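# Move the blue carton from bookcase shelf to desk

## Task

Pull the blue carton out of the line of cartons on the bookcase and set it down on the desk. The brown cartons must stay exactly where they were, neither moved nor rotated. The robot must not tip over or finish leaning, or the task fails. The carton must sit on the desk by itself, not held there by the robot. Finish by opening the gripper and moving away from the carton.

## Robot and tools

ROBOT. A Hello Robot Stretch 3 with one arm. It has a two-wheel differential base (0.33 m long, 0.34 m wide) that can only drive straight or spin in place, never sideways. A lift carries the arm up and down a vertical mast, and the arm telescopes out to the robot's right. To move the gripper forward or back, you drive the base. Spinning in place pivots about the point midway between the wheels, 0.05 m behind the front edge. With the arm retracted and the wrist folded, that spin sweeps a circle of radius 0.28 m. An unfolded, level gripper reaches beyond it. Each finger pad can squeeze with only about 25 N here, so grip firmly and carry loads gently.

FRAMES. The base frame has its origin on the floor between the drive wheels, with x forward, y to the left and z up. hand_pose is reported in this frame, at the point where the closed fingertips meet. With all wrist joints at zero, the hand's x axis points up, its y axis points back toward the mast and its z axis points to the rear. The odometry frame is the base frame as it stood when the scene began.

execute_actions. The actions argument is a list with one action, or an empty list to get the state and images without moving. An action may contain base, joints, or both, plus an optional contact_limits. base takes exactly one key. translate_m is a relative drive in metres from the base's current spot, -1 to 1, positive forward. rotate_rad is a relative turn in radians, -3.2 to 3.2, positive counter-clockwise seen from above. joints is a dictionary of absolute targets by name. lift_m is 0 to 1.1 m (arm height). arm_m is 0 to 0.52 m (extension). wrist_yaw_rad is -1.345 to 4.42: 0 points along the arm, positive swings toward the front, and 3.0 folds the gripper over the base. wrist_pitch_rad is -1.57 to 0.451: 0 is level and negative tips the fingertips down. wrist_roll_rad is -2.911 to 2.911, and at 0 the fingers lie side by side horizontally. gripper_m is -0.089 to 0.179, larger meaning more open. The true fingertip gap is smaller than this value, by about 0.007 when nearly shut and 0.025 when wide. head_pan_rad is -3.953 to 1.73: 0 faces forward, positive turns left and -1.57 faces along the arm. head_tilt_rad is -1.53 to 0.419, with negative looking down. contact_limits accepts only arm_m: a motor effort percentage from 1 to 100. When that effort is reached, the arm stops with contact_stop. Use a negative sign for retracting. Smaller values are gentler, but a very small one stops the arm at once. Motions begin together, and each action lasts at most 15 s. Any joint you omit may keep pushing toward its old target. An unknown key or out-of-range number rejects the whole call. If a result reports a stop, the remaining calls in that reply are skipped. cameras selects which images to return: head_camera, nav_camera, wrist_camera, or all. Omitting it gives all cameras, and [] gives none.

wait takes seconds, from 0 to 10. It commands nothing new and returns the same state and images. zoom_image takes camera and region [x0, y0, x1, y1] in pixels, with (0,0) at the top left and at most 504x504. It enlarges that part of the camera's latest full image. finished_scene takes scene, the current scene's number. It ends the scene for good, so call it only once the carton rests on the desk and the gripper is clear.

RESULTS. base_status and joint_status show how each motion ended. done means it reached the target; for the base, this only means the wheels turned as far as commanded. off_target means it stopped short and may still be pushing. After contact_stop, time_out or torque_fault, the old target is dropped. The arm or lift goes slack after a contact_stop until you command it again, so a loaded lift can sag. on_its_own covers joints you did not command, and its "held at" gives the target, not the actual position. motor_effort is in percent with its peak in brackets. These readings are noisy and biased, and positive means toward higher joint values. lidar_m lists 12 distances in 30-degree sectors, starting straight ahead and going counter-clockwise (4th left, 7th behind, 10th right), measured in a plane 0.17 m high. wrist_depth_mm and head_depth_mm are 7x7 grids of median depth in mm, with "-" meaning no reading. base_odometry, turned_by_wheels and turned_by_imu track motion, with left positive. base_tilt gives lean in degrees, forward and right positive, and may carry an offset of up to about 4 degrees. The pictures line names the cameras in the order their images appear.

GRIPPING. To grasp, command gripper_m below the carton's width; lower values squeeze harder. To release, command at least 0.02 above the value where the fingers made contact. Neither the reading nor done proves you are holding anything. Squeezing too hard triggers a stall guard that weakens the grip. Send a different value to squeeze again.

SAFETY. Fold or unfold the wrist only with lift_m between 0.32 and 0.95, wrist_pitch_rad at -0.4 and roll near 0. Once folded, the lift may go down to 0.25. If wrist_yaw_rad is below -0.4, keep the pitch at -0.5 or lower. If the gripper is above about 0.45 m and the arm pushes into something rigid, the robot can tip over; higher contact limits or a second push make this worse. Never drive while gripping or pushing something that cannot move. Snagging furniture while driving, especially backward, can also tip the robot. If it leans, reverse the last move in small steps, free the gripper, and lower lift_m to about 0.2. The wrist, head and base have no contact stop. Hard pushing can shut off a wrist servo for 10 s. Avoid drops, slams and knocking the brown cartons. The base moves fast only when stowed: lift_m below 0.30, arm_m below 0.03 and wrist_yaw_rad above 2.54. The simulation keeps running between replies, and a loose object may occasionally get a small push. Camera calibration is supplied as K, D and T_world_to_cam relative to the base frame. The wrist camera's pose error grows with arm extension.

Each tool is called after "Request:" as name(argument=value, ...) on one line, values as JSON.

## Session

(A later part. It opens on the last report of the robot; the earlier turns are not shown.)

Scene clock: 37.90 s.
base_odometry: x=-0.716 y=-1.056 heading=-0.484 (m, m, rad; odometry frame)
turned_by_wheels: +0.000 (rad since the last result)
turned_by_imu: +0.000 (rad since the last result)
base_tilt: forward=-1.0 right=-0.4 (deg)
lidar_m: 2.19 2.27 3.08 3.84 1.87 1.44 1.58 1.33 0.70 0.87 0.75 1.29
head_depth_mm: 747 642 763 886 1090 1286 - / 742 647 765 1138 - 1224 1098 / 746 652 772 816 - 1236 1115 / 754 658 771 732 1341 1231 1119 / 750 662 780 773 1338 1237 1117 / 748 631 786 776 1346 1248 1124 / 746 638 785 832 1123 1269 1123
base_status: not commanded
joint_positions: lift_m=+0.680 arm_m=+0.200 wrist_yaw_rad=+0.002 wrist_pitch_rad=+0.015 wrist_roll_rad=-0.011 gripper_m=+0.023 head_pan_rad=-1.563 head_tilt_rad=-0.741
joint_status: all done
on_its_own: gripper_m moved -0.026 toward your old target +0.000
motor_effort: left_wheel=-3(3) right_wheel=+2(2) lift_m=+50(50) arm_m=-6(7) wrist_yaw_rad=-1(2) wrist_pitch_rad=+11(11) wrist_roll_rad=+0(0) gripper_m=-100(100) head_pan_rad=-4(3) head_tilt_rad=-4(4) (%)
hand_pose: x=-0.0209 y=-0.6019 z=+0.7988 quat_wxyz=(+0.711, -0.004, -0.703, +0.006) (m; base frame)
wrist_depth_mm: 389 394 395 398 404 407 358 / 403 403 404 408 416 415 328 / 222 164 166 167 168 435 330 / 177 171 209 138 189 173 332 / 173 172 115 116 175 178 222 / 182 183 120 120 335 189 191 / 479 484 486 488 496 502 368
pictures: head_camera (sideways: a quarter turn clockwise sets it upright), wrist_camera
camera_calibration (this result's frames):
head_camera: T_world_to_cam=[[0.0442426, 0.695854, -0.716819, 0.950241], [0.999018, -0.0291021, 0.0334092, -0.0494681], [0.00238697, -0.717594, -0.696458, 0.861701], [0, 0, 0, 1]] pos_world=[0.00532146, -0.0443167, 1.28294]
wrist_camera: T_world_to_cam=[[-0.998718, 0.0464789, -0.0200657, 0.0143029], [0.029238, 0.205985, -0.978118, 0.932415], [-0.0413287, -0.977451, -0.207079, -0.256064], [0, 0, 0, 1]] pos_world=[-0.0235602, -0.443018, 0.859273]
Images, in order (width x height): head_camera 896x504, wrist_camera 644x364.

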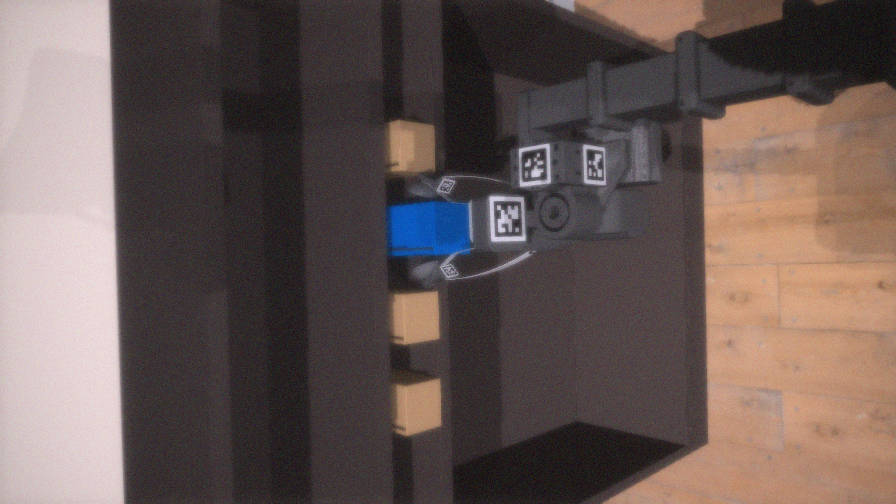

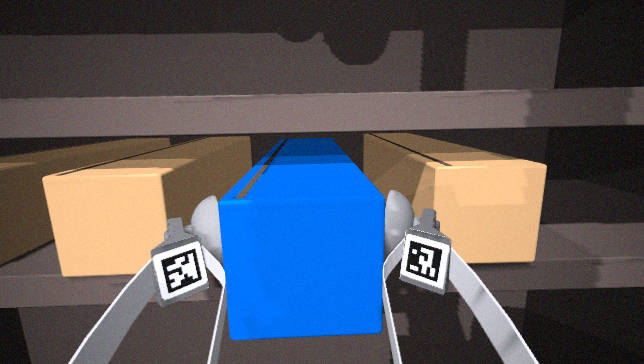

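Request:
execute_actions(actions=[{"joints":{"arm_m":0.17}}], cameras=["wrist_camera"])

Request:
execute_actions(actions=[{"joints":{"gripper_m":0.11}}], cameras=[])

Request:
execute_actions(actions=[{"joints":{"lift_m":0.87}}], cameras=[])

Request:
execute_actions(actions=[{"joints":{"wrist_pitch_rad":-0.8,"gripper_m":0.095}}], cameras=[])

Request:
execute_actions(actions=[{"joints":{"arm_m":0.27}}])

Scene clock: 39.93 s.
base_odometry: x=-0.716 y=-1.056 heading=-0.484 (m, m, rad; odometry frame)
turned_by_wheels: +0.000 (rad since the last result)
turned_by_imu: +0.000 (rad since the last result)
base_tilt: forward=-1.0 right=-0.4 (deg)
lidar_m: 2.19 2.26 3.07 3.85 1.86 1.44 1.59 1.33 0.70 0.87 0.74 1.29
head_depth_mm: 747 642 760 885 1098 1296 - / 746 652 766 1135 1279 1241 1111 / 745 653 772 790 - 1223 1116 / 753 659 776 716 1326 1243 1119 / 749 660 778 773 1340 1237 1113 / 748 630 785 772 1335 1244 1116 / 745 638 789 831 1113 1267 1120
base_status: not commanded
joint_positions: lift_m=+0.680 arm_m=+0.170 wrist_yaw_rad=+0.002 wrist_pitch_rad=+0.015 wrist_roll_rad=-0.011 gripper_m=+0.008 head_pan_rad=-1.563 head_tilt_rad=-0.741
joint_status: all done
on_its_own: gripper_m moved -0.015 toward your old target +0.000
motor_effort: left_wheel=-3(3) right_wheel=+2(2) lift_m=+50(50) arm_m=-6(6) wrist_yaw_rad=-2(2) wrist_pitch_rad=+11(11) wrist_roll_rad=+0(0) gripper_m=-100(100) head_pan_rad=-3(3) head_tilt_rad=-4(4) (%)
hand_pose: x=-0.0209 y=-0.5719 z=+0.7988 quat_wxyz=(+0.711, -0.004, -0.703, +0.006) (m; base frame)
wrist_depth_mm: 418 423 425 426 429 432 359 / 430 434 435 435 440 443 343 / 192 194 196 247 239 439 328 / 237 198 208 138 205 206 332 / 224 202 115 116 207 218 222 / 493 502 120 120 514 478 364 / 506 518 517 528 537 521 368
pictures: wrist_camera
camera_calibration (this result's frames):
wrist_camera: T_world_to_cam=[[-0.998718, 0.046479, -0.0200656, 0.0129082], [0.029238, 0.205985, -0.978118, 0.926234], [-0.0413287, -0.977451, -0.207079, -0.226736], [0, 0, 0, 1]] pos_world=[-0.0235602, -0.413013, 0.859273]
Images, in order (width x height): wrist_camera 644x364.

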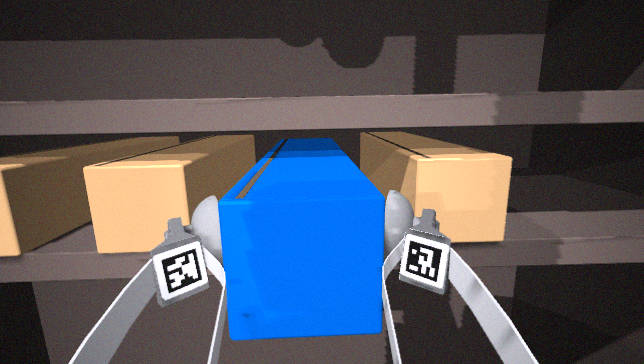

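Scene clock: 41.53 s.
base_odometry: x=-0.716 y=-1.056 heading=-0.484 (m, m, rad; odometry frame)
turned_by_wheels: +0.000 (rad since the last result)
turned_by_imu: +0.000 (rad since the last result)
base_tilt: forward=-1.0 right=-0.4 (deg)
lidar_m: 2.19 2.27 3.05 3.85 1.87 1.44 1.59 1.33 0.70 0.88 0.75 1.29
head_depth_mm: 747 643 766 889 1098 1295 - / 745 649 767 1127 1283 1241 1109 / 745 653 772 791 - 1241 1112 / 751 660 776 707 1333 1232 1115 / 753 662 777 775 1334 1241 1120 / 750 633 785 770 1340 1253 1119 / 748 637 787 835 1118 1269 1124
base_status: not commanded
joint_positions: lift_m=+0.680 arm_m=+0.170 wrist_yaw_rad=+0.002 wrist_pitch_rad=+0.015 wrist_roll_rad=-0.011 gripper_m=+0.087 head_pan_rad=-1.563 head_tilt_rad=-0.741
joint_status: gripper_m off_target (ended at +0.087, target +0.110)
motor_effort: left_wheel=-3(2) right_wheel=+1(2) lift_m=+50(50) arm_m=-6(6) wrist_yaw_rad=-1(1) wrist_pitch_rad=+11(11) wrist_roll_rad=+0(0) gripper_m=+100(100) head_pan_rad=-3(4) head_tilt_rad=-4(4) (%)
hand_pose: x=-0.0209 y=-0.5719 z=+0.7988 quat_wxyz=(+0.711, -0.004, -0.703, +0.006) (m; base frame)
wrist_depth_mm: 419 417 422 427 431 430 357 / 430 432 433 437 442 445 344 / 193 194 195 248 239 438 331 / 237 198 208 138 205 206 332 / 225 202 115 116 163 218 223 / 496 495 120 120 516 477 365 / 503 517 522 530 529 516 369
pictures: none
No camera images: the call's "cameras" was empty. Leave "cameras" out to get every camera's image.

Scene clock: 44.10 s.
base_odometry: x=-0.716 y=-1.056 heading=-0.484 (m, m, rad; odometry frame)
turned_by_wheels: +0.000 (rad since the last result)
turned_by_imu: +0.000 (rad since the last result)
base_tilt: forward=-1.0 right=-0.3 (deg)
lidar_m: 2.18 2.26 3.07 3.84 1.87 1.44 1.58 1.33 0.70 0.88 0.74 1.29
head_depth_mm: 747 644 794 - 1185 1232 1107 / 745 651 798 - 1316 1233 1108 / 744 655 839 - 1351 1229 1111 / 752 662 826 822 1334 1240 1119 / 749 666 779 770 1331 1243 1114 / 750 631 787 772 1345 1249 1125 / 744 636 788 832 1119 1270 1122
base_status: not commanded
joint_positions: lift_m=+0.869 arm_m=+0.170 wrist_yaw_rad=+0.002 wrist_pitch_rad=+0.015 wrist_roll_rad=-0.011 gripper_m=+0.110 head_pan_rad=-1.563 head_tilt_rad=-0.741
joint_status: all done
on_its_own: gripper_m moved +0.023 to your old target +0.110
motor_effort: left_wheel=-3(2) right_wheel=+2(2) lift_m=+50(54) arm_m=-5(6) wrist_yaw_rad=-2(2) wrist_pitch_rad=+11(11) wrist_roll_rad=+0(0) gripper_m=-1(100) head_pan_rad=-3(4) head_tilt_rad=-4(4) (%)
hand_pose: x=-0.0209 y=-0.5719 z=+0.9879 quat_wxyz=(+0.711, -0.004, -0.703, +0.006) (m; base frame)
wrist_depth_mm: 452 461 466 472 479 490 493 / 466 471 475 484 491 497 504 / 447 448 454 457 458 461 344 / 459 466 466 473 475 476 362 / 471 472 479 482 474 463 363 / 349 346 343 336 316 329 326 / 281 265 262 261 259 256 254
pictures: none
No camera images: the call's "cameras" was empty. Leave "cameras" out to get every camera's image.

Scene clock: 45.37 s.
base_odometry: x=-0.716 y=-1.056 heading=-0.484 (m, m, rad; odometry frame)
turned_by_wheels: +0.000 (rad since the last result)
turned_by_imu: +0.000 (rad since the last result)
base_tilt: forward=-1.0 right=-0.4 (deg)
lidar_m: 2.18 2.26 3.05 3.83 1.86 1.44 1.58 1.33 0.70 0.88 0.74 1.28
head_depth_mm: 748 646 793 - 1188 1224 1108 / 747 649 801 - 1319 1232 1108 / 747 650 801 - 1335 1236 1107 / 750 659 775 794 1323 1235 1112 / 752 664 778 774 1338 1247 1113 / 746 632 782 773 1337 1243 1122 / 744 636 791 831 1117 1268 1118
base_status: not commanded
joint_positions: lift_m=+0.869 arm_m=+0.170 wrist_yaw_rad=+0.002 wrist_pitch_rad=-0.806 wrist_roll_rad=-0.011 gripper_m=+0.095 head_pan_rad=-1.563 head_tilt_rad=-0.741
joint_status: all done
motor_effort: left_wheel=-2(2) right_wheel=+1(2) lift_m=+50(50) arm_m=-6(5) wrist_yaw_rad=-1(1) wrist_pitch_rad=+3(11) wrist_roll_rad=+0(0) gripper_m=-1(100) head_pan_rad=-4(3) head_tilt_rad=-4(4) (%)
hand_pose: x=-0.0213 y=-0.4754 z=+0.8066 quat_wxyz=(+0.654, +0.280, -0.646, -0.275) (m; base frame)
wrist_depth_mm: 243 223 281 226 231 313 321 / 257 256 256 195 262 282 285 / 547 692 670 181 719 523 374 / 543 802 888 811 850 519 - / 588 758 893 911 892 - - / 897 880 842 881 897 957 941 / 831 847 857 855 872 874 886
pictures: none
No camera images: the call's "cameras" was empty. Leave "cameras" out to get every camera's image.

Scene clock: 47.33 s.
base_odometry: x=-0.716 y=-1.056 heading=-0.484 (m, m, rad; odometry frame)
turned_by_wheels: +0.000 (rad since the last result)
turned_by_imu: +0.000 (rad since the last result)
base_tilt: forward=-1.0 right=-0.5 (deg)
lidar_m: 2.18 2.26 3.07 3.83 1.87 1.44 1.58 1.33 0.70 0.87 0.74 1.29
head_depth_mm: 747 645 798 - 1181 1232 1106 / 745 650 - 1172 1332 1226 1109 / 744 656 - 1207 1335 1234 1115 / 751 658 807 821 1337 1241 1119 / 750 663 780 774 1330 1247 1126 / 751 631 783 772 1346 1245 1117 / 746 639 785 834 1125 1273 1125
base_status: not commanded
joint_positions: lift_m=+0.869 arm_m=+0.270 wrist_yaw_rad=+0.002 wrist_pitch_rad=-0.807 wrist_roll_rad=-0.011 gripper_m=+0.095 head_pan_rad=-1.563 head_tilt_rad=-0.741
joint_status: all done
motor_effort: left_wheel=-3(3) right_wheel=+2(2) lift_m=+50(50) arm_m=+5(5) wrist_yaw_rad=-1(1) wrist_pitch_rad=+3(3) wrist_roll_rad=+0(0) gripper_m=-1(1) head_pan_rad=-3(4) head_tilt_rad=-4(4) (%)
hand_pose: x=-0.0213 y=-0.5745 z=+0.8064 quat_wxyz=(+0.654, +0.280, -0.646, -0.276) (m; base frame)
wrist_depth_mm: 151 153 155 157 159 161 163 / 137 138 139 140 142 144 145 / 163 166 215 170 180 173 247 / 213 190 213 157 215 223 233 / 538 748 145 143 888 531 359 / 558 693 133 132 821 562 937 / 835 820 835 145 837 866 870
pictures: head_camera (sideways: a quarter turn clockwise sets it upright), nav_camera (sideways: a quarter turn counterclockwise sets it upright), wrist_camera
camera_calibration (this result's frames):
head_camera: T_world_to_cam=[[0.0442459, 0.695853, -0.71682, 0.950241], [0.999018, -0.0291067, 0.0334092, -0.0494681], [0.00238364, -0.717594, -0.696458, 0.861701], [0, 0, 0, 1]] pos_world=[0.00532126, -0.0443167, 1.28294]
nav_camera: T_world_to_cam=[[0.0348995, -0.652443, 0.757033, -0.943913], [-0.999325, -0.0314752, 0.0189426, 0.039377], [0.0114688, -0.757184, -0.653101, 0.808399], [0, 0, 0, 1]] pos_world=[0.0630211, -0.00250391, 1.24179]
wrist_camera: T_world_to_cam=[[-0.99868, 0.0463379, 0.0221439, -0.0212986], [0.0283122, 0.856485, -0.515396, 0.934701], [-0.0428483, -0.514088, -0.856666, 0.562355], [0, 0, 0, 1]] pos_world=[-0.0236379, -0.51047, 0.963963]
Images, in order (width x height): head_camera 896x504, nav_camera 672x504, wrist_camera 644x364.

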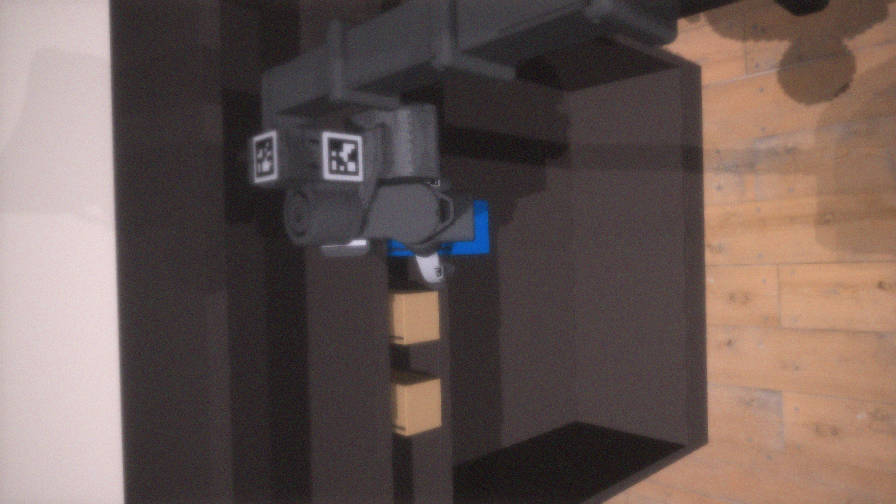

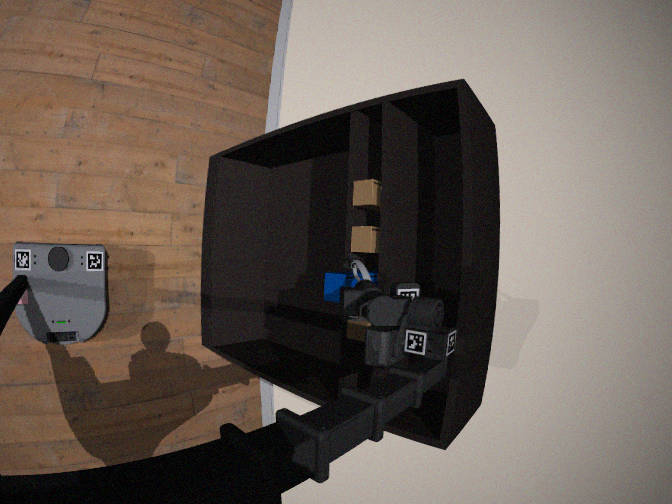

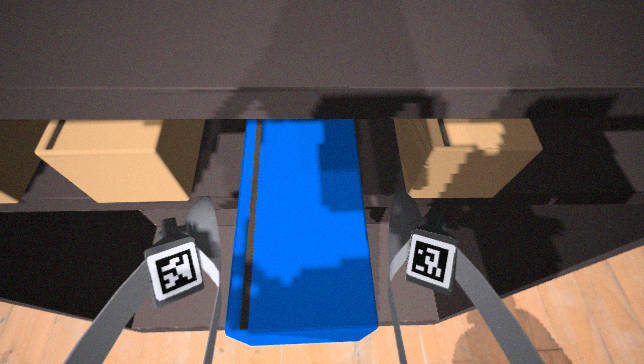

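Request:
execute_actions(actions=[{"joints":{"lift_m":0.855,"gripper_m":0.082,"arm_m":0.29}}], cameras=["wrist_camera"])

Request:
execute_actions(actions=[{"joints":{"arm_m":0.325},"contact_limits":{"arm_m":12}}], cameras=["wrist_camera"])

Scene clock: 48.73 s.
base_odometry: x=-0.716 y=-1.056 heading=-0.484 (m, m, rad; odometry frame)
turned_by_wheels: +0.000 (rad since the last result)
turned_by_imu: +0.000 (rad since the last result)
base_tilt: forward=-1.0 right=-0.4 (deg)
lidar_m: 2.19 2.26 3.07 3.83 1.87 1.44 1.58 1.33 0.70 0.87 0.74 1.29
head_depth_mm: 746 645 792 - - 1222 1101 / 745 648 - 1169 1320 1227 1111 / 747 656 - 1207 1326 1229 1113 / 752 662 805 1160 1332 1241 1114 / 756 662 777 773 1338 1246 1126 / 745 632 786 776 1336 1242 1120 / 742 637 786 833 1115 1267 1126
base_status: not commanded
joint_positions: lift_m=+0.856 arm_m=+0.290 wrist_yaw_rad=+0.002 wrist_pitch_rad=-0.807 wrist_roll_rad=-0.011 gripper_m=+0.082 head_pan_rad=-1.563 head_tilt_rad=-0.741
joint_status: all done
motor_effort: left_wheel=-3(2) right_wheel=+1(2) lift_m=+16(48) arm_m=+6(5) wrist_yaw_rad=-2(1) wrist_pitch_rad=+3(3) wrist_roll_rad=+0(0) gripper_m=-3(100) head_pan_rad=-3(3) head_tilt_rad=-4(4) (%)
hand_pose: x=-0.0213 y=-0.5944 z=+0.7926 quat_wxyz=(+0.654, +0.280, -0.646, -0.276) (m; base frame)
wrist_depth_mm: 130 131 133 135 136 138 139 / 115 116 117 119 120 121 122 / 124 125 126 128 130 131 133 / 149 160 197 142 200 160 212 / 502 657 133 132 199 491 345 / 545 696 124 124 800 528 884 / 818 793 118 116 819 857 870
pictures: wrist_camera
camera_calibration (this result's frames):
wrist_camera: T_world_to_cam=[[-0.99868, 0.0463385, 0.0221579, -0.0200826], [0.0283181, 0.856635, -0.515144, 0.944504], [-0.0428523, -0.513837, -0.856817, 0.540556], [0, 0, 0, 1]] pos_world=[-0.0236386, -0.530408, 0.950158]
Images, in order (width x height): wrist_camera 644x364.

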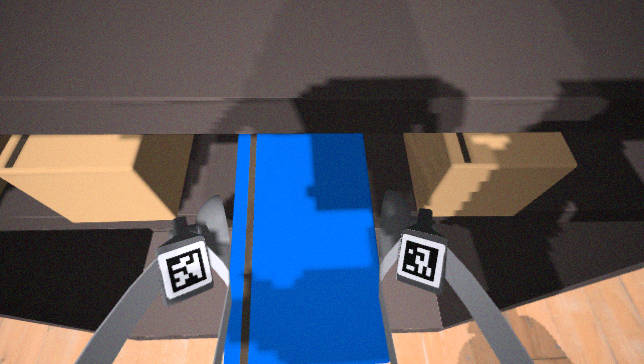

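Scene clock: 50.03 s.
base_odometry: x=-0.716 y=-1.056 heading=-0.484 (m, m, rad; odometry frame)
turned_by_wheels: +0.000 (rad since the last result)
turned_by_imu: +0.000 (rad since the last result)
base_tilt: forward=-1.0 right=-0.4 (deg)
lidar_m: 2.19 2.26 3.05 3.84 1.87 1.44 1.58 1.33 0.70 0.87 0.74 1.28
head_depth_mm: 748 647 795 - - 1227 1111 / 745 647 - 1169 1318 1224 1107 / 746 653 - 1171 1328 1239 1112 / 751 658 793 1160 1331 1233 1124 / 749 663 781 772 1343 1240 1118 / 750 631 783 775 1344 1244 1124 / 745 637 785 831 1123 1269 1124
base_status: not commanded
joint_positions: lift_m=+0.856 arm_m=+0.325 wrist_yaw_rad=+0.002 wrist_pitch_rad=-0.806 wrist_roll_rad=-0.011 gripper_m=+0.082 head_pan_rad=-1.563 head_tilt_rad=-0.741
joint_status: all done
motor_effort: left_wheel=-2(3) right_wheel=+1(1) lift_m=+16(16) arm_m=+6(7) wrist_yaw_rad=-1(1) wrist_pitch_rad=+3(3) wrist_roll_rad=+0(0) gripper_m=-10(10) head_pan_rad=-3(3) head_tilt_rad=-4(4) (%)
contact_limits: arm_m 12 (drawing in: default 29, maximum 48; extending or still: default 39, maximum 65)
hand_pose: x=-0.0213 y=-0.6296 z=+0.7928 quat_wxyz=(+0.654, +0.280, -0.646, -0.275) (m; base frame)
wrist_depth_mm: 131 132 134 136 137 138 140 / 116 117 118 119 121 122 123 / 104 105 106 107 108 109 110 / 97 97 98 100 101 102 103 / 126 133 126 129 154 136 139 / 478 654 120 119 759 440 344 / 571 761 111 110 776 833 854
pictures: wrist_camera
camera_calibration (this result's frames):
wrist_camera: T_world_to_cam=[[-0.99868, 0.0463681, 0.0221021, -0.0183916], [0.0283227, 0.85604, -0.516133, 0.975185], [-0.0428523, -0.514825, -0.856224, 0.52152], [0, 0, 0, 1]] pos_world=[-0.0236389, -0.565454, 0.950269]
Images, in order (width x height): wrist_camera 644x364.

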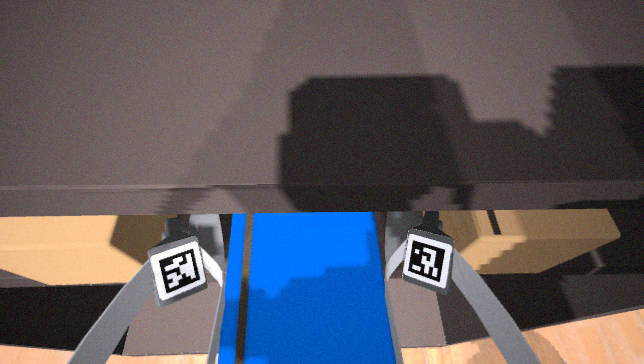

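Request:
execute_actions(actions=[{"joints":{"lift_m":0.872,"arm_m":0.318,"gripper_m":0.086}}])

Request:
execute_actions(actions=[{"joints":{"gripper_m":0.0}}], cameras=["wrist_camera"])

Scene clock: 51.27 s.
base_odometry: x=-0.716 y=-1.056 heading=-0.484 (m, m, rad; odometry frame)
turned_by_wheels: +0.000 (rad since the last result)
turned_by_imu: +0.000 (rad since the last result)
base_tilt: forward=-1.0 right=-0.4 (deg)
lidar_m: 2.19 2.26 3.07 3.85 1.87 1.44 1.58 1.33 0.70 0.88 0.74 1.29
head_depth_mm: 747 644 790 - 1178 1247 1106 / 743 613 - 1138 1317 1234 1108 / 744 617 - 1167 1322 1243 1112 / 754 657 777 1166 1324 1240 1121 / 749 662 779 774 1323 1242 1126 / 747 631 780 770 1348 1253 1121 / 741 639 790 830 1121 1268 1122
base_status: not commanded
joint_positions: lift_m=+0.871 arm_m=+0.318 wrist_yaw_rad=+0.002 wrist_pitch_rad=-0.807 wrist_roll_rad=-0.011 gripper_m=+0.086 head_pan_rad=-1.563 head_tilt_rad=-0.741
joint_status: all done
motor_effort: left_wheel=-3(3) right_wheel=+1(2) lift_m=+50(53) arm_m=-6(6) wrist_yaw_rad=-1(0) wrist_pitch_rad=+3(3) wrist_roll_rad=+0(0) gripper_m=+0(75) head_pan_rad=-3(3) head_tilt_rad=-4(4) (%)
hand_pose: x=-0.0213 y=-0.6233 z=+0.8085 quat_wxyz=(+0.654, +0.280, -0.646, -0.276) (m; base frame)
wrist_depth_mm: 154 156 158 160 162 163 166 / 137 138 139 141 142 144 145 / 123 123 125 126 127 128 130 / 113 114 115 116 117 118 119 / 142 145 142 143 162 153 206 / 501 661 135 134 800 464 360 / 596 765 127 124 787 862 886
pictures: head_camera (sideways: a quarter turn clockwise sets it upright), nav_camera (sideways: a quarter turn counterclockwise sets it upright), wrist_camera
camera_calibration (this result's frames):
head_camera: T_world_to_cam=[[0.0442459, 0.695853, -0.71682, 0.950241], [0.999018, -0.0291067, 0.0334092, -0.0494681], [0.00238364, -0.717594, -0.696458, 0.861701], [0, 0, 0, 1]] pos_world=[0.00532126, -0.0443167, 1.28294]
nav_camera: T_world_to_cam=[[0.0348995, -0.652443, 0.757033, -0.943913], [-0.999325, -0.0314752, 0.0189426, 0.039377], [0.0114688, -0.757184, -0.653102, 0.808399], [0, 0, 0, 1]] pos_world=[0.0630211, -0.0025039, 1.24179]
wrist_camera: T_world_to_cam=[[-0.99868, 0.0463483, 0.0221371, -0.019071], [0.0283186, 0.856411, -0.515517, 0.977595], [-0.0428518, -0.51421, -0.856593, 0.538864], [0, 0, 0, 1]] pos_world=[-0.0236386, -0.55925, 0.965977]
Images, in order (width x height): head_camera 896x504, nav_camera 672x504, wrist_camera 644x364.

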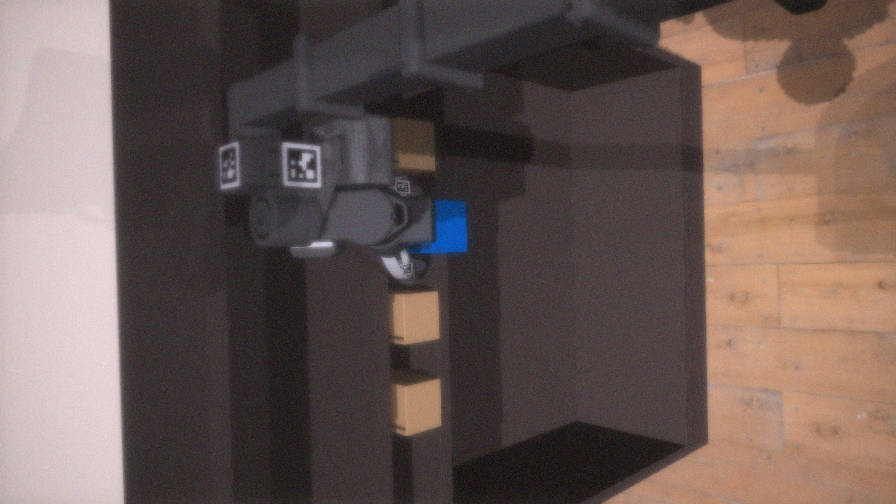

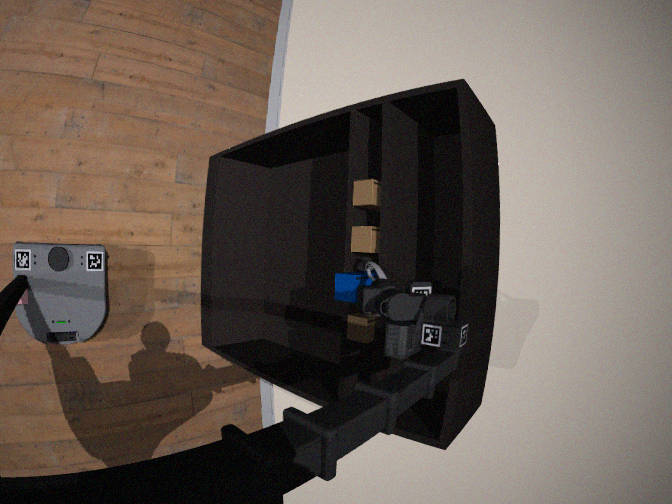

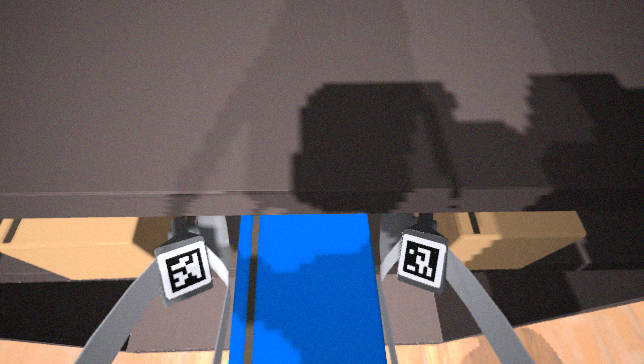

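Scene clock: 52.60 s.
base_odometry: x=-0.716 y=-1.056 heading=-0.484 (m, m, rad; odometry frame)
turned_by_wheels: +0.000 (rad since the last result)
turned_by_imu: +0.000 (rad since the last result)
base_tilt: forward=-1.0 right=-0.4 (deg)
lidar_m: 2.18 2.26 3.05 3.83 1.87 1.44 1.58 1.33 0.70 0.88 0.74 1.29
head_depth_mm: 746 643 793 - 1184 1241 1101 / 744 613 - 1140 1329 1231 1108 / 748 616 - 1169 1327 1240 1117 / 753 661 774 1145 1333 1237 1118 / 754 662 774 777 1334 1243 1112 / 748 633 784 769 1329 1246 1124 / 745 637 787 831 1119 1258 1122
base_status: not commanded
joint_positions: lift_m=+0.871 arm_m=+0.318 wrist_yaw_rad=+0.002 wrist_pitch_rad=-0.808 wrist_roll_rad=-0.011 gripper_m=+0.042 head_pan_rad=-1.563 head_tilt_rad=-0.741
joint_status: gripper_m off_target (ended at +0.042, target +0.000)
motor_effort: left_wheel=-3(2) right_wheel=+2(2) lift_m=+50(50) arm_m=-6(6) wrist_yaw_rad=-2(1) wrist_pitch_rad=+4(4) wrist_roll_rad=+0(0) gripper_m=-100(100) head_pan_rad=-3(3) head_tilt_rad=-4(4) (%)
hand_pose: x=-0.0213 y=-0.6230 z=+0.8082 quat_wxyz=(+0.654, +0.280, -0.646, -0.276) (m; base frame)
wrist_depth_mm: 154 155 157 159 161 163 165 / 136 138 139 140 142 143 145 / 123 123 124 126 127 128 129 / 113 114 115 116 117 118 119 / 142 147 138 141 170 153 206 / 501 660 135 132 816 497 358 / 620 758 745 122 788 855 882
pictures: wrist_camera
camera_calibration (this result's frames):
wrist_camera: T_world_to_cam=[[-0.99868, 0.046318, 0.0222025, -0.0191512], [0.0283169, 0.857109, -0.514356, 0.976745], [-0.0428539, -0.513048, -0.857289, 0.540106], [0, 0, 0, 1]] pos_world=[-0.0236387, -0.55919, 0.965847]
Images, in order (width x height): wrist_camera 644x364.

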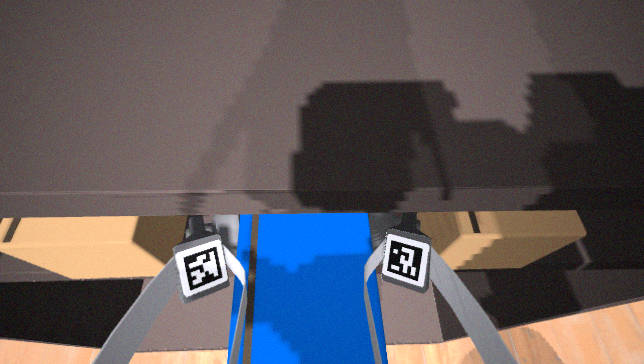

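Request:
execute_actions(actions=[{"joints":{"arm_m":0.275,"gripper_m":0.04}}], cameras=[])

Request:
execute_actions(actions=[{"joints":{"gripper_m":0.079}}], cameras=["wrist_camera"])

Request:
execute_actions(actions=[{"joints":{"arm_m":0.315},"contact_limits":{"arm_m":12}}], cameras=["head_camera"])

Request:
execute_actions(actions=[{"joints":{"gripper_m":0.0}}], cameras=["wrist_camera"])

Scene clock: 54.50 s.
base_odometry: x=-0.716 y=-1.056 heading=-0.484 (m, m, rad; odometry frame)
turned_by_wheels: +0.000 (rad since the last result)
turned_by_imu: +0.000 (rad since the last result)
base_tilt: forward=-1.0 right=-0.4 (deg)
lidar_m: 2.18 2.26 3.07 3.85 1.86 1.44 1.58 1.33 0.70 0.87 0.74 1.29
head_depth_mm: 746 643 790 - 1174 1222 1102 / 747 648 - 1169 1327 1229 1114 / 745 654 - 1202 1320 1229 1117 / 753 659 808 972 1333 1238 1112 / 754 661 775 771 1334 1243 1117 / 751 629 783 775 1331 1249 1122 / 746 636 785 834 1122 1259 1124
base_status: not commanded
joint_positions: lift_m=+0.871 arm_m=+0.275 wrist_yaw_rad=+0.002 wrist_pitch_rad=-0.810 wrist_roll_rad=-0.011 gripper_m=+0.041 head_pan_rad=-1.563 head_tilt_rad=-0.741
joint_status: all done
motor_effort: left_wheel=-3(2) right_wheel=+2(1) lift_m=+50(50) arm_m=-5(5) wrist_yaw_rad=-1(1) wrist_pitch_rad=+4(5) wrist_roll_rad=+0(0) gripper_m=-31(100) head_pan_rad=-2(3) head_tilt_rad=-4(4) (%)
hand_pose: x=-0.0213 y=-0.5796 z=+0.8079 quat_wxyz=(+0.654, +0.281, -0.646, -0.277) (m; base frame)
wrist_depth_mm: 154 155 157 159 160 162 164 / 136 137 138 140 141 143 144 / 146 147 169 167 174 171 244 / 186 180 214 157 212 191 230 / 528 743 142 143 777 522 357 / 555 740 135 132 808 579 928 / 851 819 770 122 846 882 874
pictures: none
No camera images: the call's "cameras" was empty. Leave "cameras" out to get every camera's image.

Scene clock: 55.37 s.
base_odometry: x=-0.716 y=-1.056 heading=-0.484 (m, m, rad; odometry frame)
turned_by_wheels: +0.000 (rad since the last result)
turned_by_imu: +0.000 (rad since the last result)
base_tilt: forward=-1.0 right=-0.5 (deg)
lidar_m: 2.19 2.26 3.07 3.84 1.87 1.44 1.58 1.33 0.70 0.87 0.74 1.29
head_depth_mm: 747 645 792 - 1175 1219 1106 / 744 649 - 1165 1314 1234 1110 / 743 651 - 1201 1339 1239 1117 / 754 658 806 993 1331 1242 1115 / 748 661 779 771 1330 1247 1128 / 746 632 781 772 1341 1248 1121 / 746 638 787 830 1123 1263 1122
base_status: not commanded
joint_positions: lift_m=+0.871 arm_m=+0.275 wrist_yaw_rad=+0.002 wrist_pitch_rad=-0.810 wrist_roll_rad=-0.011 gripper_m=+0.076 head_pan_rad=-1.563 head_tilt_rad=-0.741
joint_status: all done
motor_effort: left_wheel=-2(2) right_wheel=+2(1) lift_m=+50(50) arm_m=-6(6) wrist_yaw_rad=-1(1) wrist_pitch_rad=+4(4) wrist_roll_rad=+0(0) gripper_m=+100(100) head_pan_rad=-3(3) head_tilt_rad=-4(4) (%)
hand_pose: x=-0.0213 y=-0.5796 z=+0.8079 quat_wxyz=(+0.654, +0.281, -0.646, -0.277) (m; base frame)
wrist_depth_mm: 154 155 157 158 160 163 164 / 136 137 139 140 141 143 145 / 146 147 170 168 173 171 245 / 186 180 214 158 212 192 230 / 528 758 144 145 717 527 356 / 555 725 135 133 812 563 923 / 844 821 771 124 860 890 876
pictures: wrist_camera
camera_calibration (this result's frames):
wrist_camera: T_world_to_cam=[[-0.99868, 0.0462747, 0.0223028, -0.0212623], [0.0283173, 0.858174, -0.512577, 0.938539], [-0.042859, -0.511269, -0.858351, 0.563988], [0, 0, 0, 1]] pos_world=[-0.0236392, -0.516097, 0.965648]
Images, in order (width x height): wrist_camera 644x364.

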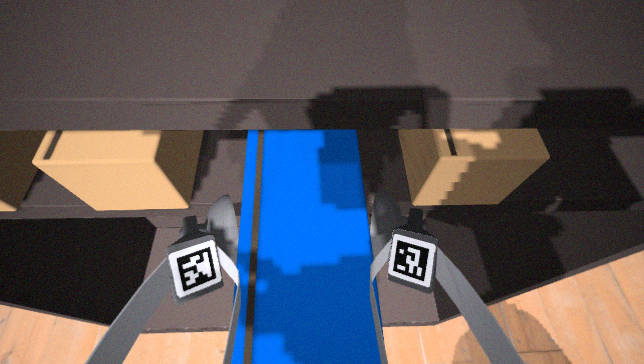

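Scene clock: 56.73 s.
base_odometry: x=-0.716 y=-1.056 heading=-0.484 (m, m, rad; odometry frame)
turned_by_wheels: +0.000 (rad since the last result)
turned_by_imu: +0.000 (rad since the last result)
base_tilt: forward=-1.1 right=-0.4 (deg)
lidar_m: 2.18 2.26 3.07 3.85 1.86 1.44 1.58 1.33 0.70 0.88 0.74 1.29
head_depth_mm: 746 642 811 - 1179 1232 1109 / 744 647 - 1152 1325 1233 1113 / 747 615 - 1152 1327 1244 1114 / 751 661 772 773 1331 1239 1116 / 750 663 778 774 1340 1241 1119 / 748 630 783 774 1338 1251 1122 / 746 636 790 832 1121 1265 1127
base_status: not commanded
joint_positions: lift_m=+0.871 arm_m=+0.315 wrist_yaw_rad=+0.002 wrist_pitch_rad=-0.810 wrist_roll_rad=-0.011 gripper_m=+0.079 head_pan_rad=-1.563 head_tilt_rad=-0.741
joint_status: all done
motor_effort: left_wheel=-2(3) right_wheel=+2(2) lift_m=+50(50) arm_m=+5(6) wrist_yaw_rad=-1(2) wrist_pitch_rad=+4(5) wrist_roll_rad=+0(0) gripper_m=+0(100) head_pan_rad=-3(4) head_tilt_rad=-4(4) (%)
contact_limits: arm_m 12 (drawing in: default 29, maximum 48; extending or still: default 39, maximum 65)
hand_pose: x=-0.0213 y=-0.6188 z=+0.8079 quat_wxyz=(+0.654, +0.281, -0.646, -0.277) (m; base frame)
wrist_depth_mm: 153 154 157 158 160 162 164 / 136 137 139 140 141 143 144 / 122 123 124 125 126 128 129 / 115 115 117 118 119 120 121 / 147 154 144 145 170 155 206 / 526 700 135 133 810 493 376 / 617 766 127 123 780 857 871
pictures: head_camera (sideways: a quarter turn clockwise sets it upright)
camera_calibration (this result's frames):
head_camera: T_world_to_cam=[[0.0442459, 0.695854, -0.71682, 0.950241], [0.999018, -0.0291067, 0.0334092, -0.0494681], [0.00238364, -0.717594, -0.696458, 0.861701], [0, 0, 0, 1]] pos_world=[0.00532126, -0.0443167, 1.28294]
Images, in order (width x height): head_camera 896x504.

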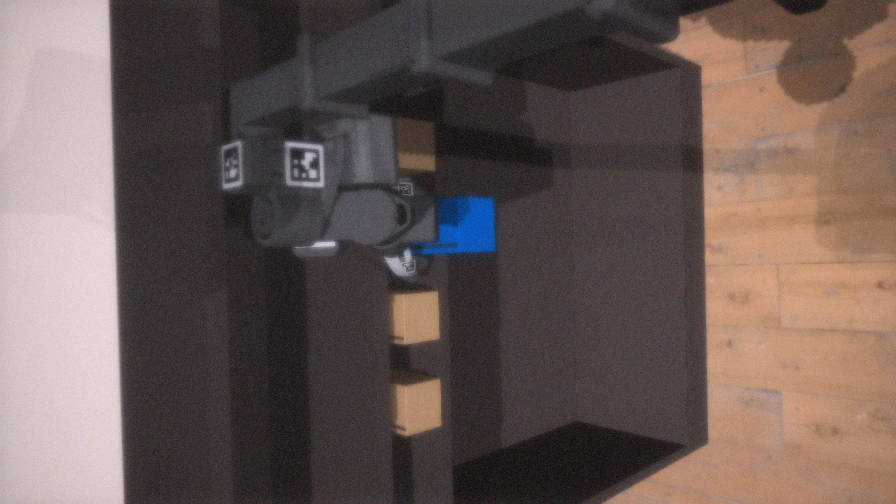

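Scene clock: 58.00 s.
base_odometry: x=-0.716 y=-1.056 heading=-0.484 (m, m, rad; odometry frame)
turned_by_wheels: +0.000 (rad since the last result)
turned_by_imu: +0.000 (rad since the last result)
base_tilt: forward=-1.0 right=-0.4 (deg)
lidar_m: 2.19 2.26 3.08 3.83 1.87 1.44 1.58 1.33 0.70 0.87 0.74 1.29
head_depth_mm: 748 643 807 - 1177 1235 1103 / 744 646 - 1150 1315 1232 1116 / 747 617 - 1154 1327 1232 1105 / 751 659 775 808 1323 1242 1112 / 749 661 776 771 1332 1239 1112 / 747 631 783 770 1331 1247 1124 / 746 637 785 832 1113 1269 1119
base_status: not commanded
joint_positions: lift_m=+0.871 arm_m=+0.315 wrist_yaw_rad=+0.002 wrist_pitch_rad=-0.810 wrist_roll_rad=-0.011 gripper_m=+0.039 head_pan_rad=-1.563 head_tilt_rad=-0.741
joint_status: gripper_m off_target (ended at +0.039, target +0.000)
motor_effort: left_wheel=-2(3) right_wheel=+1(1) lift_m=+50(50) arm_m=+5(5) wrist_yaw_rad=-1(1) wrist_pitch_rad=+4(5) wrist_roll_rad=+0(0) gripper_m=-100(100) head_pan_rad=-3(3) head_tilt_rad=-5(4) (%)
hand_pose: x=-0.0213 y=-0.6188 z=+0.8079 quat_wxyz=(+0.654, +0.281, -0.646, -0.277) (m; base frame)
wrist_depth_mm: 153 155 156 158 160 162 164 / 135 137 138 140 141 143 144 / 122 123 124 125 126 128 129 / 115 116 117 117 119 120 121 / 147 160 142 143 170 155 206 / 528 709 135 131 815 493 375 / 615 771 447 122 793 869 878
pictures: wrist_camera
camera_calibration (this result's frames):
wrist_camera: T_world_to_cam=[[-0.99868, 0.046273, 0.0223027, -0.0194481], [0.0283158, 0.858174, -0.512577, 0.9722], [-0.0428581, -0.511269, -0.858351, 0.543935], [0, 0, 0, 1]] pos_world=[-0.023639, -0.55532, 0.965648]
Images, in order (width x height): wrist_camera 644x364.

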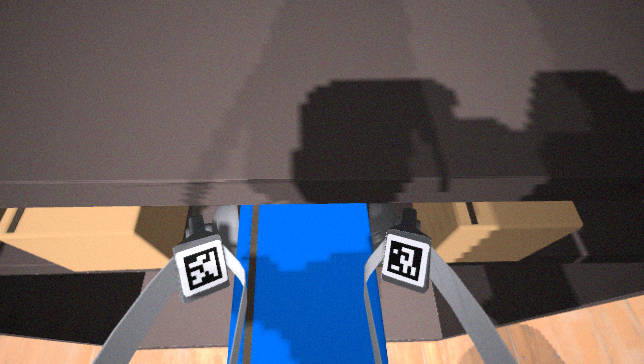

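Request:
execute_actions(actions=[{"joints":{"arm_m":0.23,"lift_m":0.876}}], cameras=["wrist_camera"])

Request:
execute_actions(actions=[{"joints":{"arm_m":0.03}}])

Scene clock: 60.03 s.
base_odometry: x=-0.716 y=-1.056 heading=-0.484 (m, m, rad; odometry frame)
turned_by_wheels: +0.000 (rad since the last result)
turned_by_imu: +0.000 (rad since the last result)
base_tilt: forward=-1.0 right=-0.4 (deg)
lidar_m: 2.18 2.26 3.06 3.84 1.87 1.44 1.58 1.33 0.70 0.87 0.74 1.29
head_depth_mm: 744 642 824 - 1170 1254 1104 / 743 650 - 1209 1312 1232 1109 / 745 653 870 - 1319 1236 1113 / 750 656 806 794 1334 1239 1112 / 750 661 781 774 1338 1245 1118 / 746 631 784 772 1331 1240 1129 / 745 638 786 835 1117 1269 1121
base_status: not commanded
joint_positions: lift_m=+0.875 arm_m=+0.230 wrist_yaw_rad=+0.002 wrist_pitch_rad=-0.811 wrist_roll_rad=-0.011 gripper_m=+0.002 head_pan_rad=-1.563 head_tilt_rad=-0.741
joint_status: all done
on_its_own: gripper_m moved -0.037 to your old target +0.000
motor_effort: left_wheel=-3(3) right_wheel=+2(2) lift_m=+51(53) arm_m=-6(7) wrist_yaw_rad=-1(2) wrist_pitch_rad=+5(5) wrist_roll_rad=+0(0) gripper_m=-100(100) head_pan_rad=-4(3) head_tilt_rad=-5(4) (%)
hand_pose: x=-0.0213 y=-0.5344 z=+0.8118 quat_wxyz=(+0.654, +0.281, -0.646, -0.277) (m; base frame)
wrist_depth_mm: 160 161 163 165 167 168 170 / 193 188 184 182 198 196 277 / 236 209 240 171 238 249 259 / 530 728 249 155 766 487 340 / 542 801 143 143 792 527 - / 886 745 133 132 826 933 940 / 855 843 825 122 871 863 880
pictures: wrist_camera
camera_calibration (this result's frames):
wrist_camera: T_world_to_cam=[[-0.99868, 0.0462554, 0.0223419, -0.0234805], [0.0283154, 0.85859, -0.511881, 0.901413], [-0.0428598, -0.510572, -0.858766, 0.591095], [0, 0, 0, 1]] pos_world=[-0.0236391, -0.471061, 0.969553]
Images, in order (width x height): wrist_camera 644x364.

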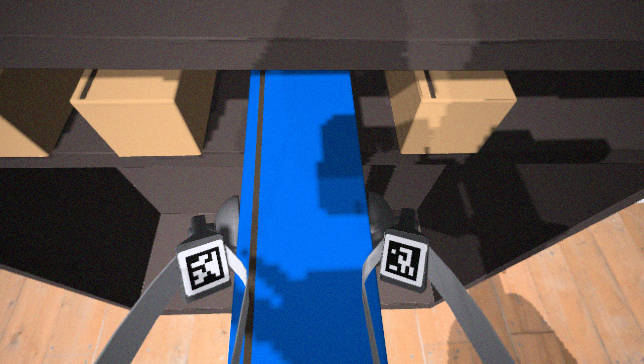

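Scene clock: 62.73 s.
base_odometry: x=-0.716 y=-1.056 heading=-0.484 (m, m, rad; odometry frame)
turned_by_wheels: +0.000 (rad since the last result)
turned_by_imu: +0.000 (rad since the last result)
base_tilt: forward=-1.0 right=-0.4 (deg)
lidar_m: 2.18 2.26 3.05 3.85 1.87 1.44 1.58 1.33 0.70 0.87 0.74 1.29
head_depth_mm: 747 643 761 885 - - 1073 / 745 648 770 1133 - - 1092 / 745 657 773 817 - - 1074 / 750 659 777 819 1312 1233 1117 / 747 658 778 773 1336 1244 1125 / 747 633 786 771 1331 1240 1124 / 745 639 786 828 1115 1272 1130
base_status: not commanded
joint_positions: lift_m=+0.875 arm_m=+0.030 wrist_yaw_rad=+0.002 wrist_pitch_rad=-0.811 wrist_roll_rad=-0.011 gripper_m=+0.010 head_pan_rad=-1.563 head_tilt_rad=-0.741
joint_status: all done
on_its_own: gripper_m is held at +0.009, not at your +0.000, by its stall guard, which is not easing now
motor_effort: left_wheel=-3(3) right_wheel=+2(1) lift_m=+50(50) arm_m=-6(5) wrist_yaw_rad=-2(1) wrist_pitch_rad=+5(5) wrist_roll_rad=+0(0) gripper_m=-63(97) head_pan_rad=-3(3) head_tilt_rad=-4(5) (%)
hand_pose: x=-0.0213 y=-0.3343 z=+0.8117 quat_wxyz=(+0.654, +0.281, -0.646, -0.277) (m; base frame)
wrist_depth_mm: 536 644 355 217 649 456 701 / 551 726 730 190 782 516 877 / 578 819 870 171 856 652 - / - 814 959 155 950 - - / - 944 143 142 - - - / 928 926 133 132 900 945 943 / 859 858 837 122 869 871 886
pictures: head_camera (sideways: a quarter turn clockwise sets it upright), nav_camera (sideways: a quarter turn counterclockwise sets it upright), wrist_camera
camera_calibration (this result's frames):
head_camera: T_world_to_cam=[[0.0442459, 0.695853, -0.71682, 0.950241], [0.999018, -0.0291067, 0.0334092, -0.0494681], [0.00238364, -0.717594, -0.696458, 0.861701], [0, 0, 0, 1]] pos_world=[0.00532126, -0.0443167, 1.28294]
nav_camera: T_world_to_cam=[[0.0348995, -0.652443, 0.757033, -0.943913], [-0.999325, -0.0314752, 0.0189426, 0.039377], [0.0114688, -0.757184, -0.653101, 0.808399], [0, 0, 0, 1]] pos_world=[0.0630211, -0.00250391, 1.24179]
wrist_camera: T_world_to_cam=[[-0.99868, 0.0462489, 0.0223565, -0.0327474], [0.0283153, 0.858744, -0.511622, 0.729461], [-0.0428605, -0.510313, -0.85892, 0.693411], [0, 0, 0, 1]] pos_world=[-0.0236392, -0.271049, 0.969524]
Images, in order (width x height): head_camera 896x504, nav_camera 672x504, wrist_camera 644x364.

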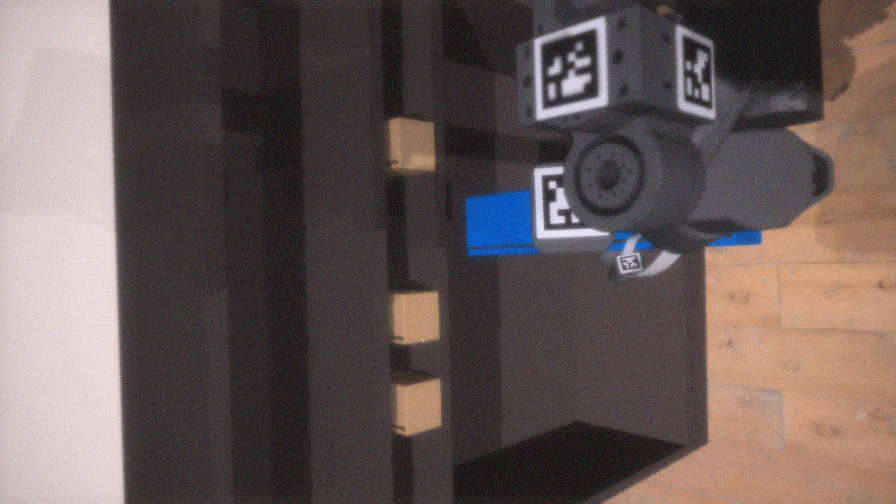

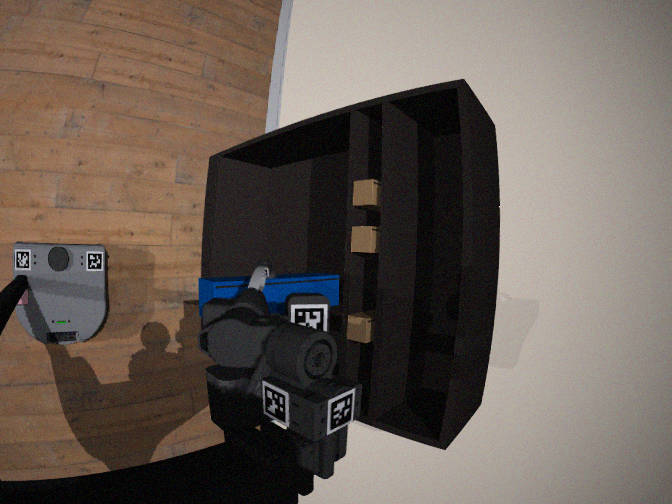

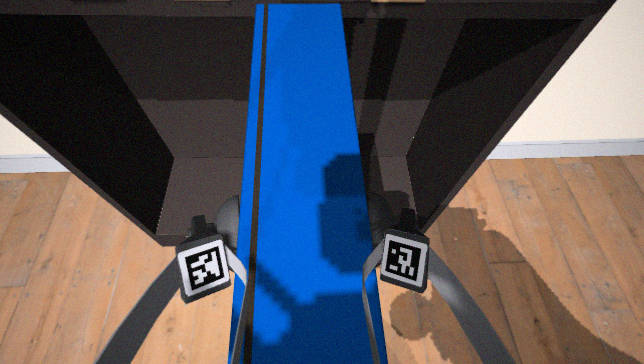

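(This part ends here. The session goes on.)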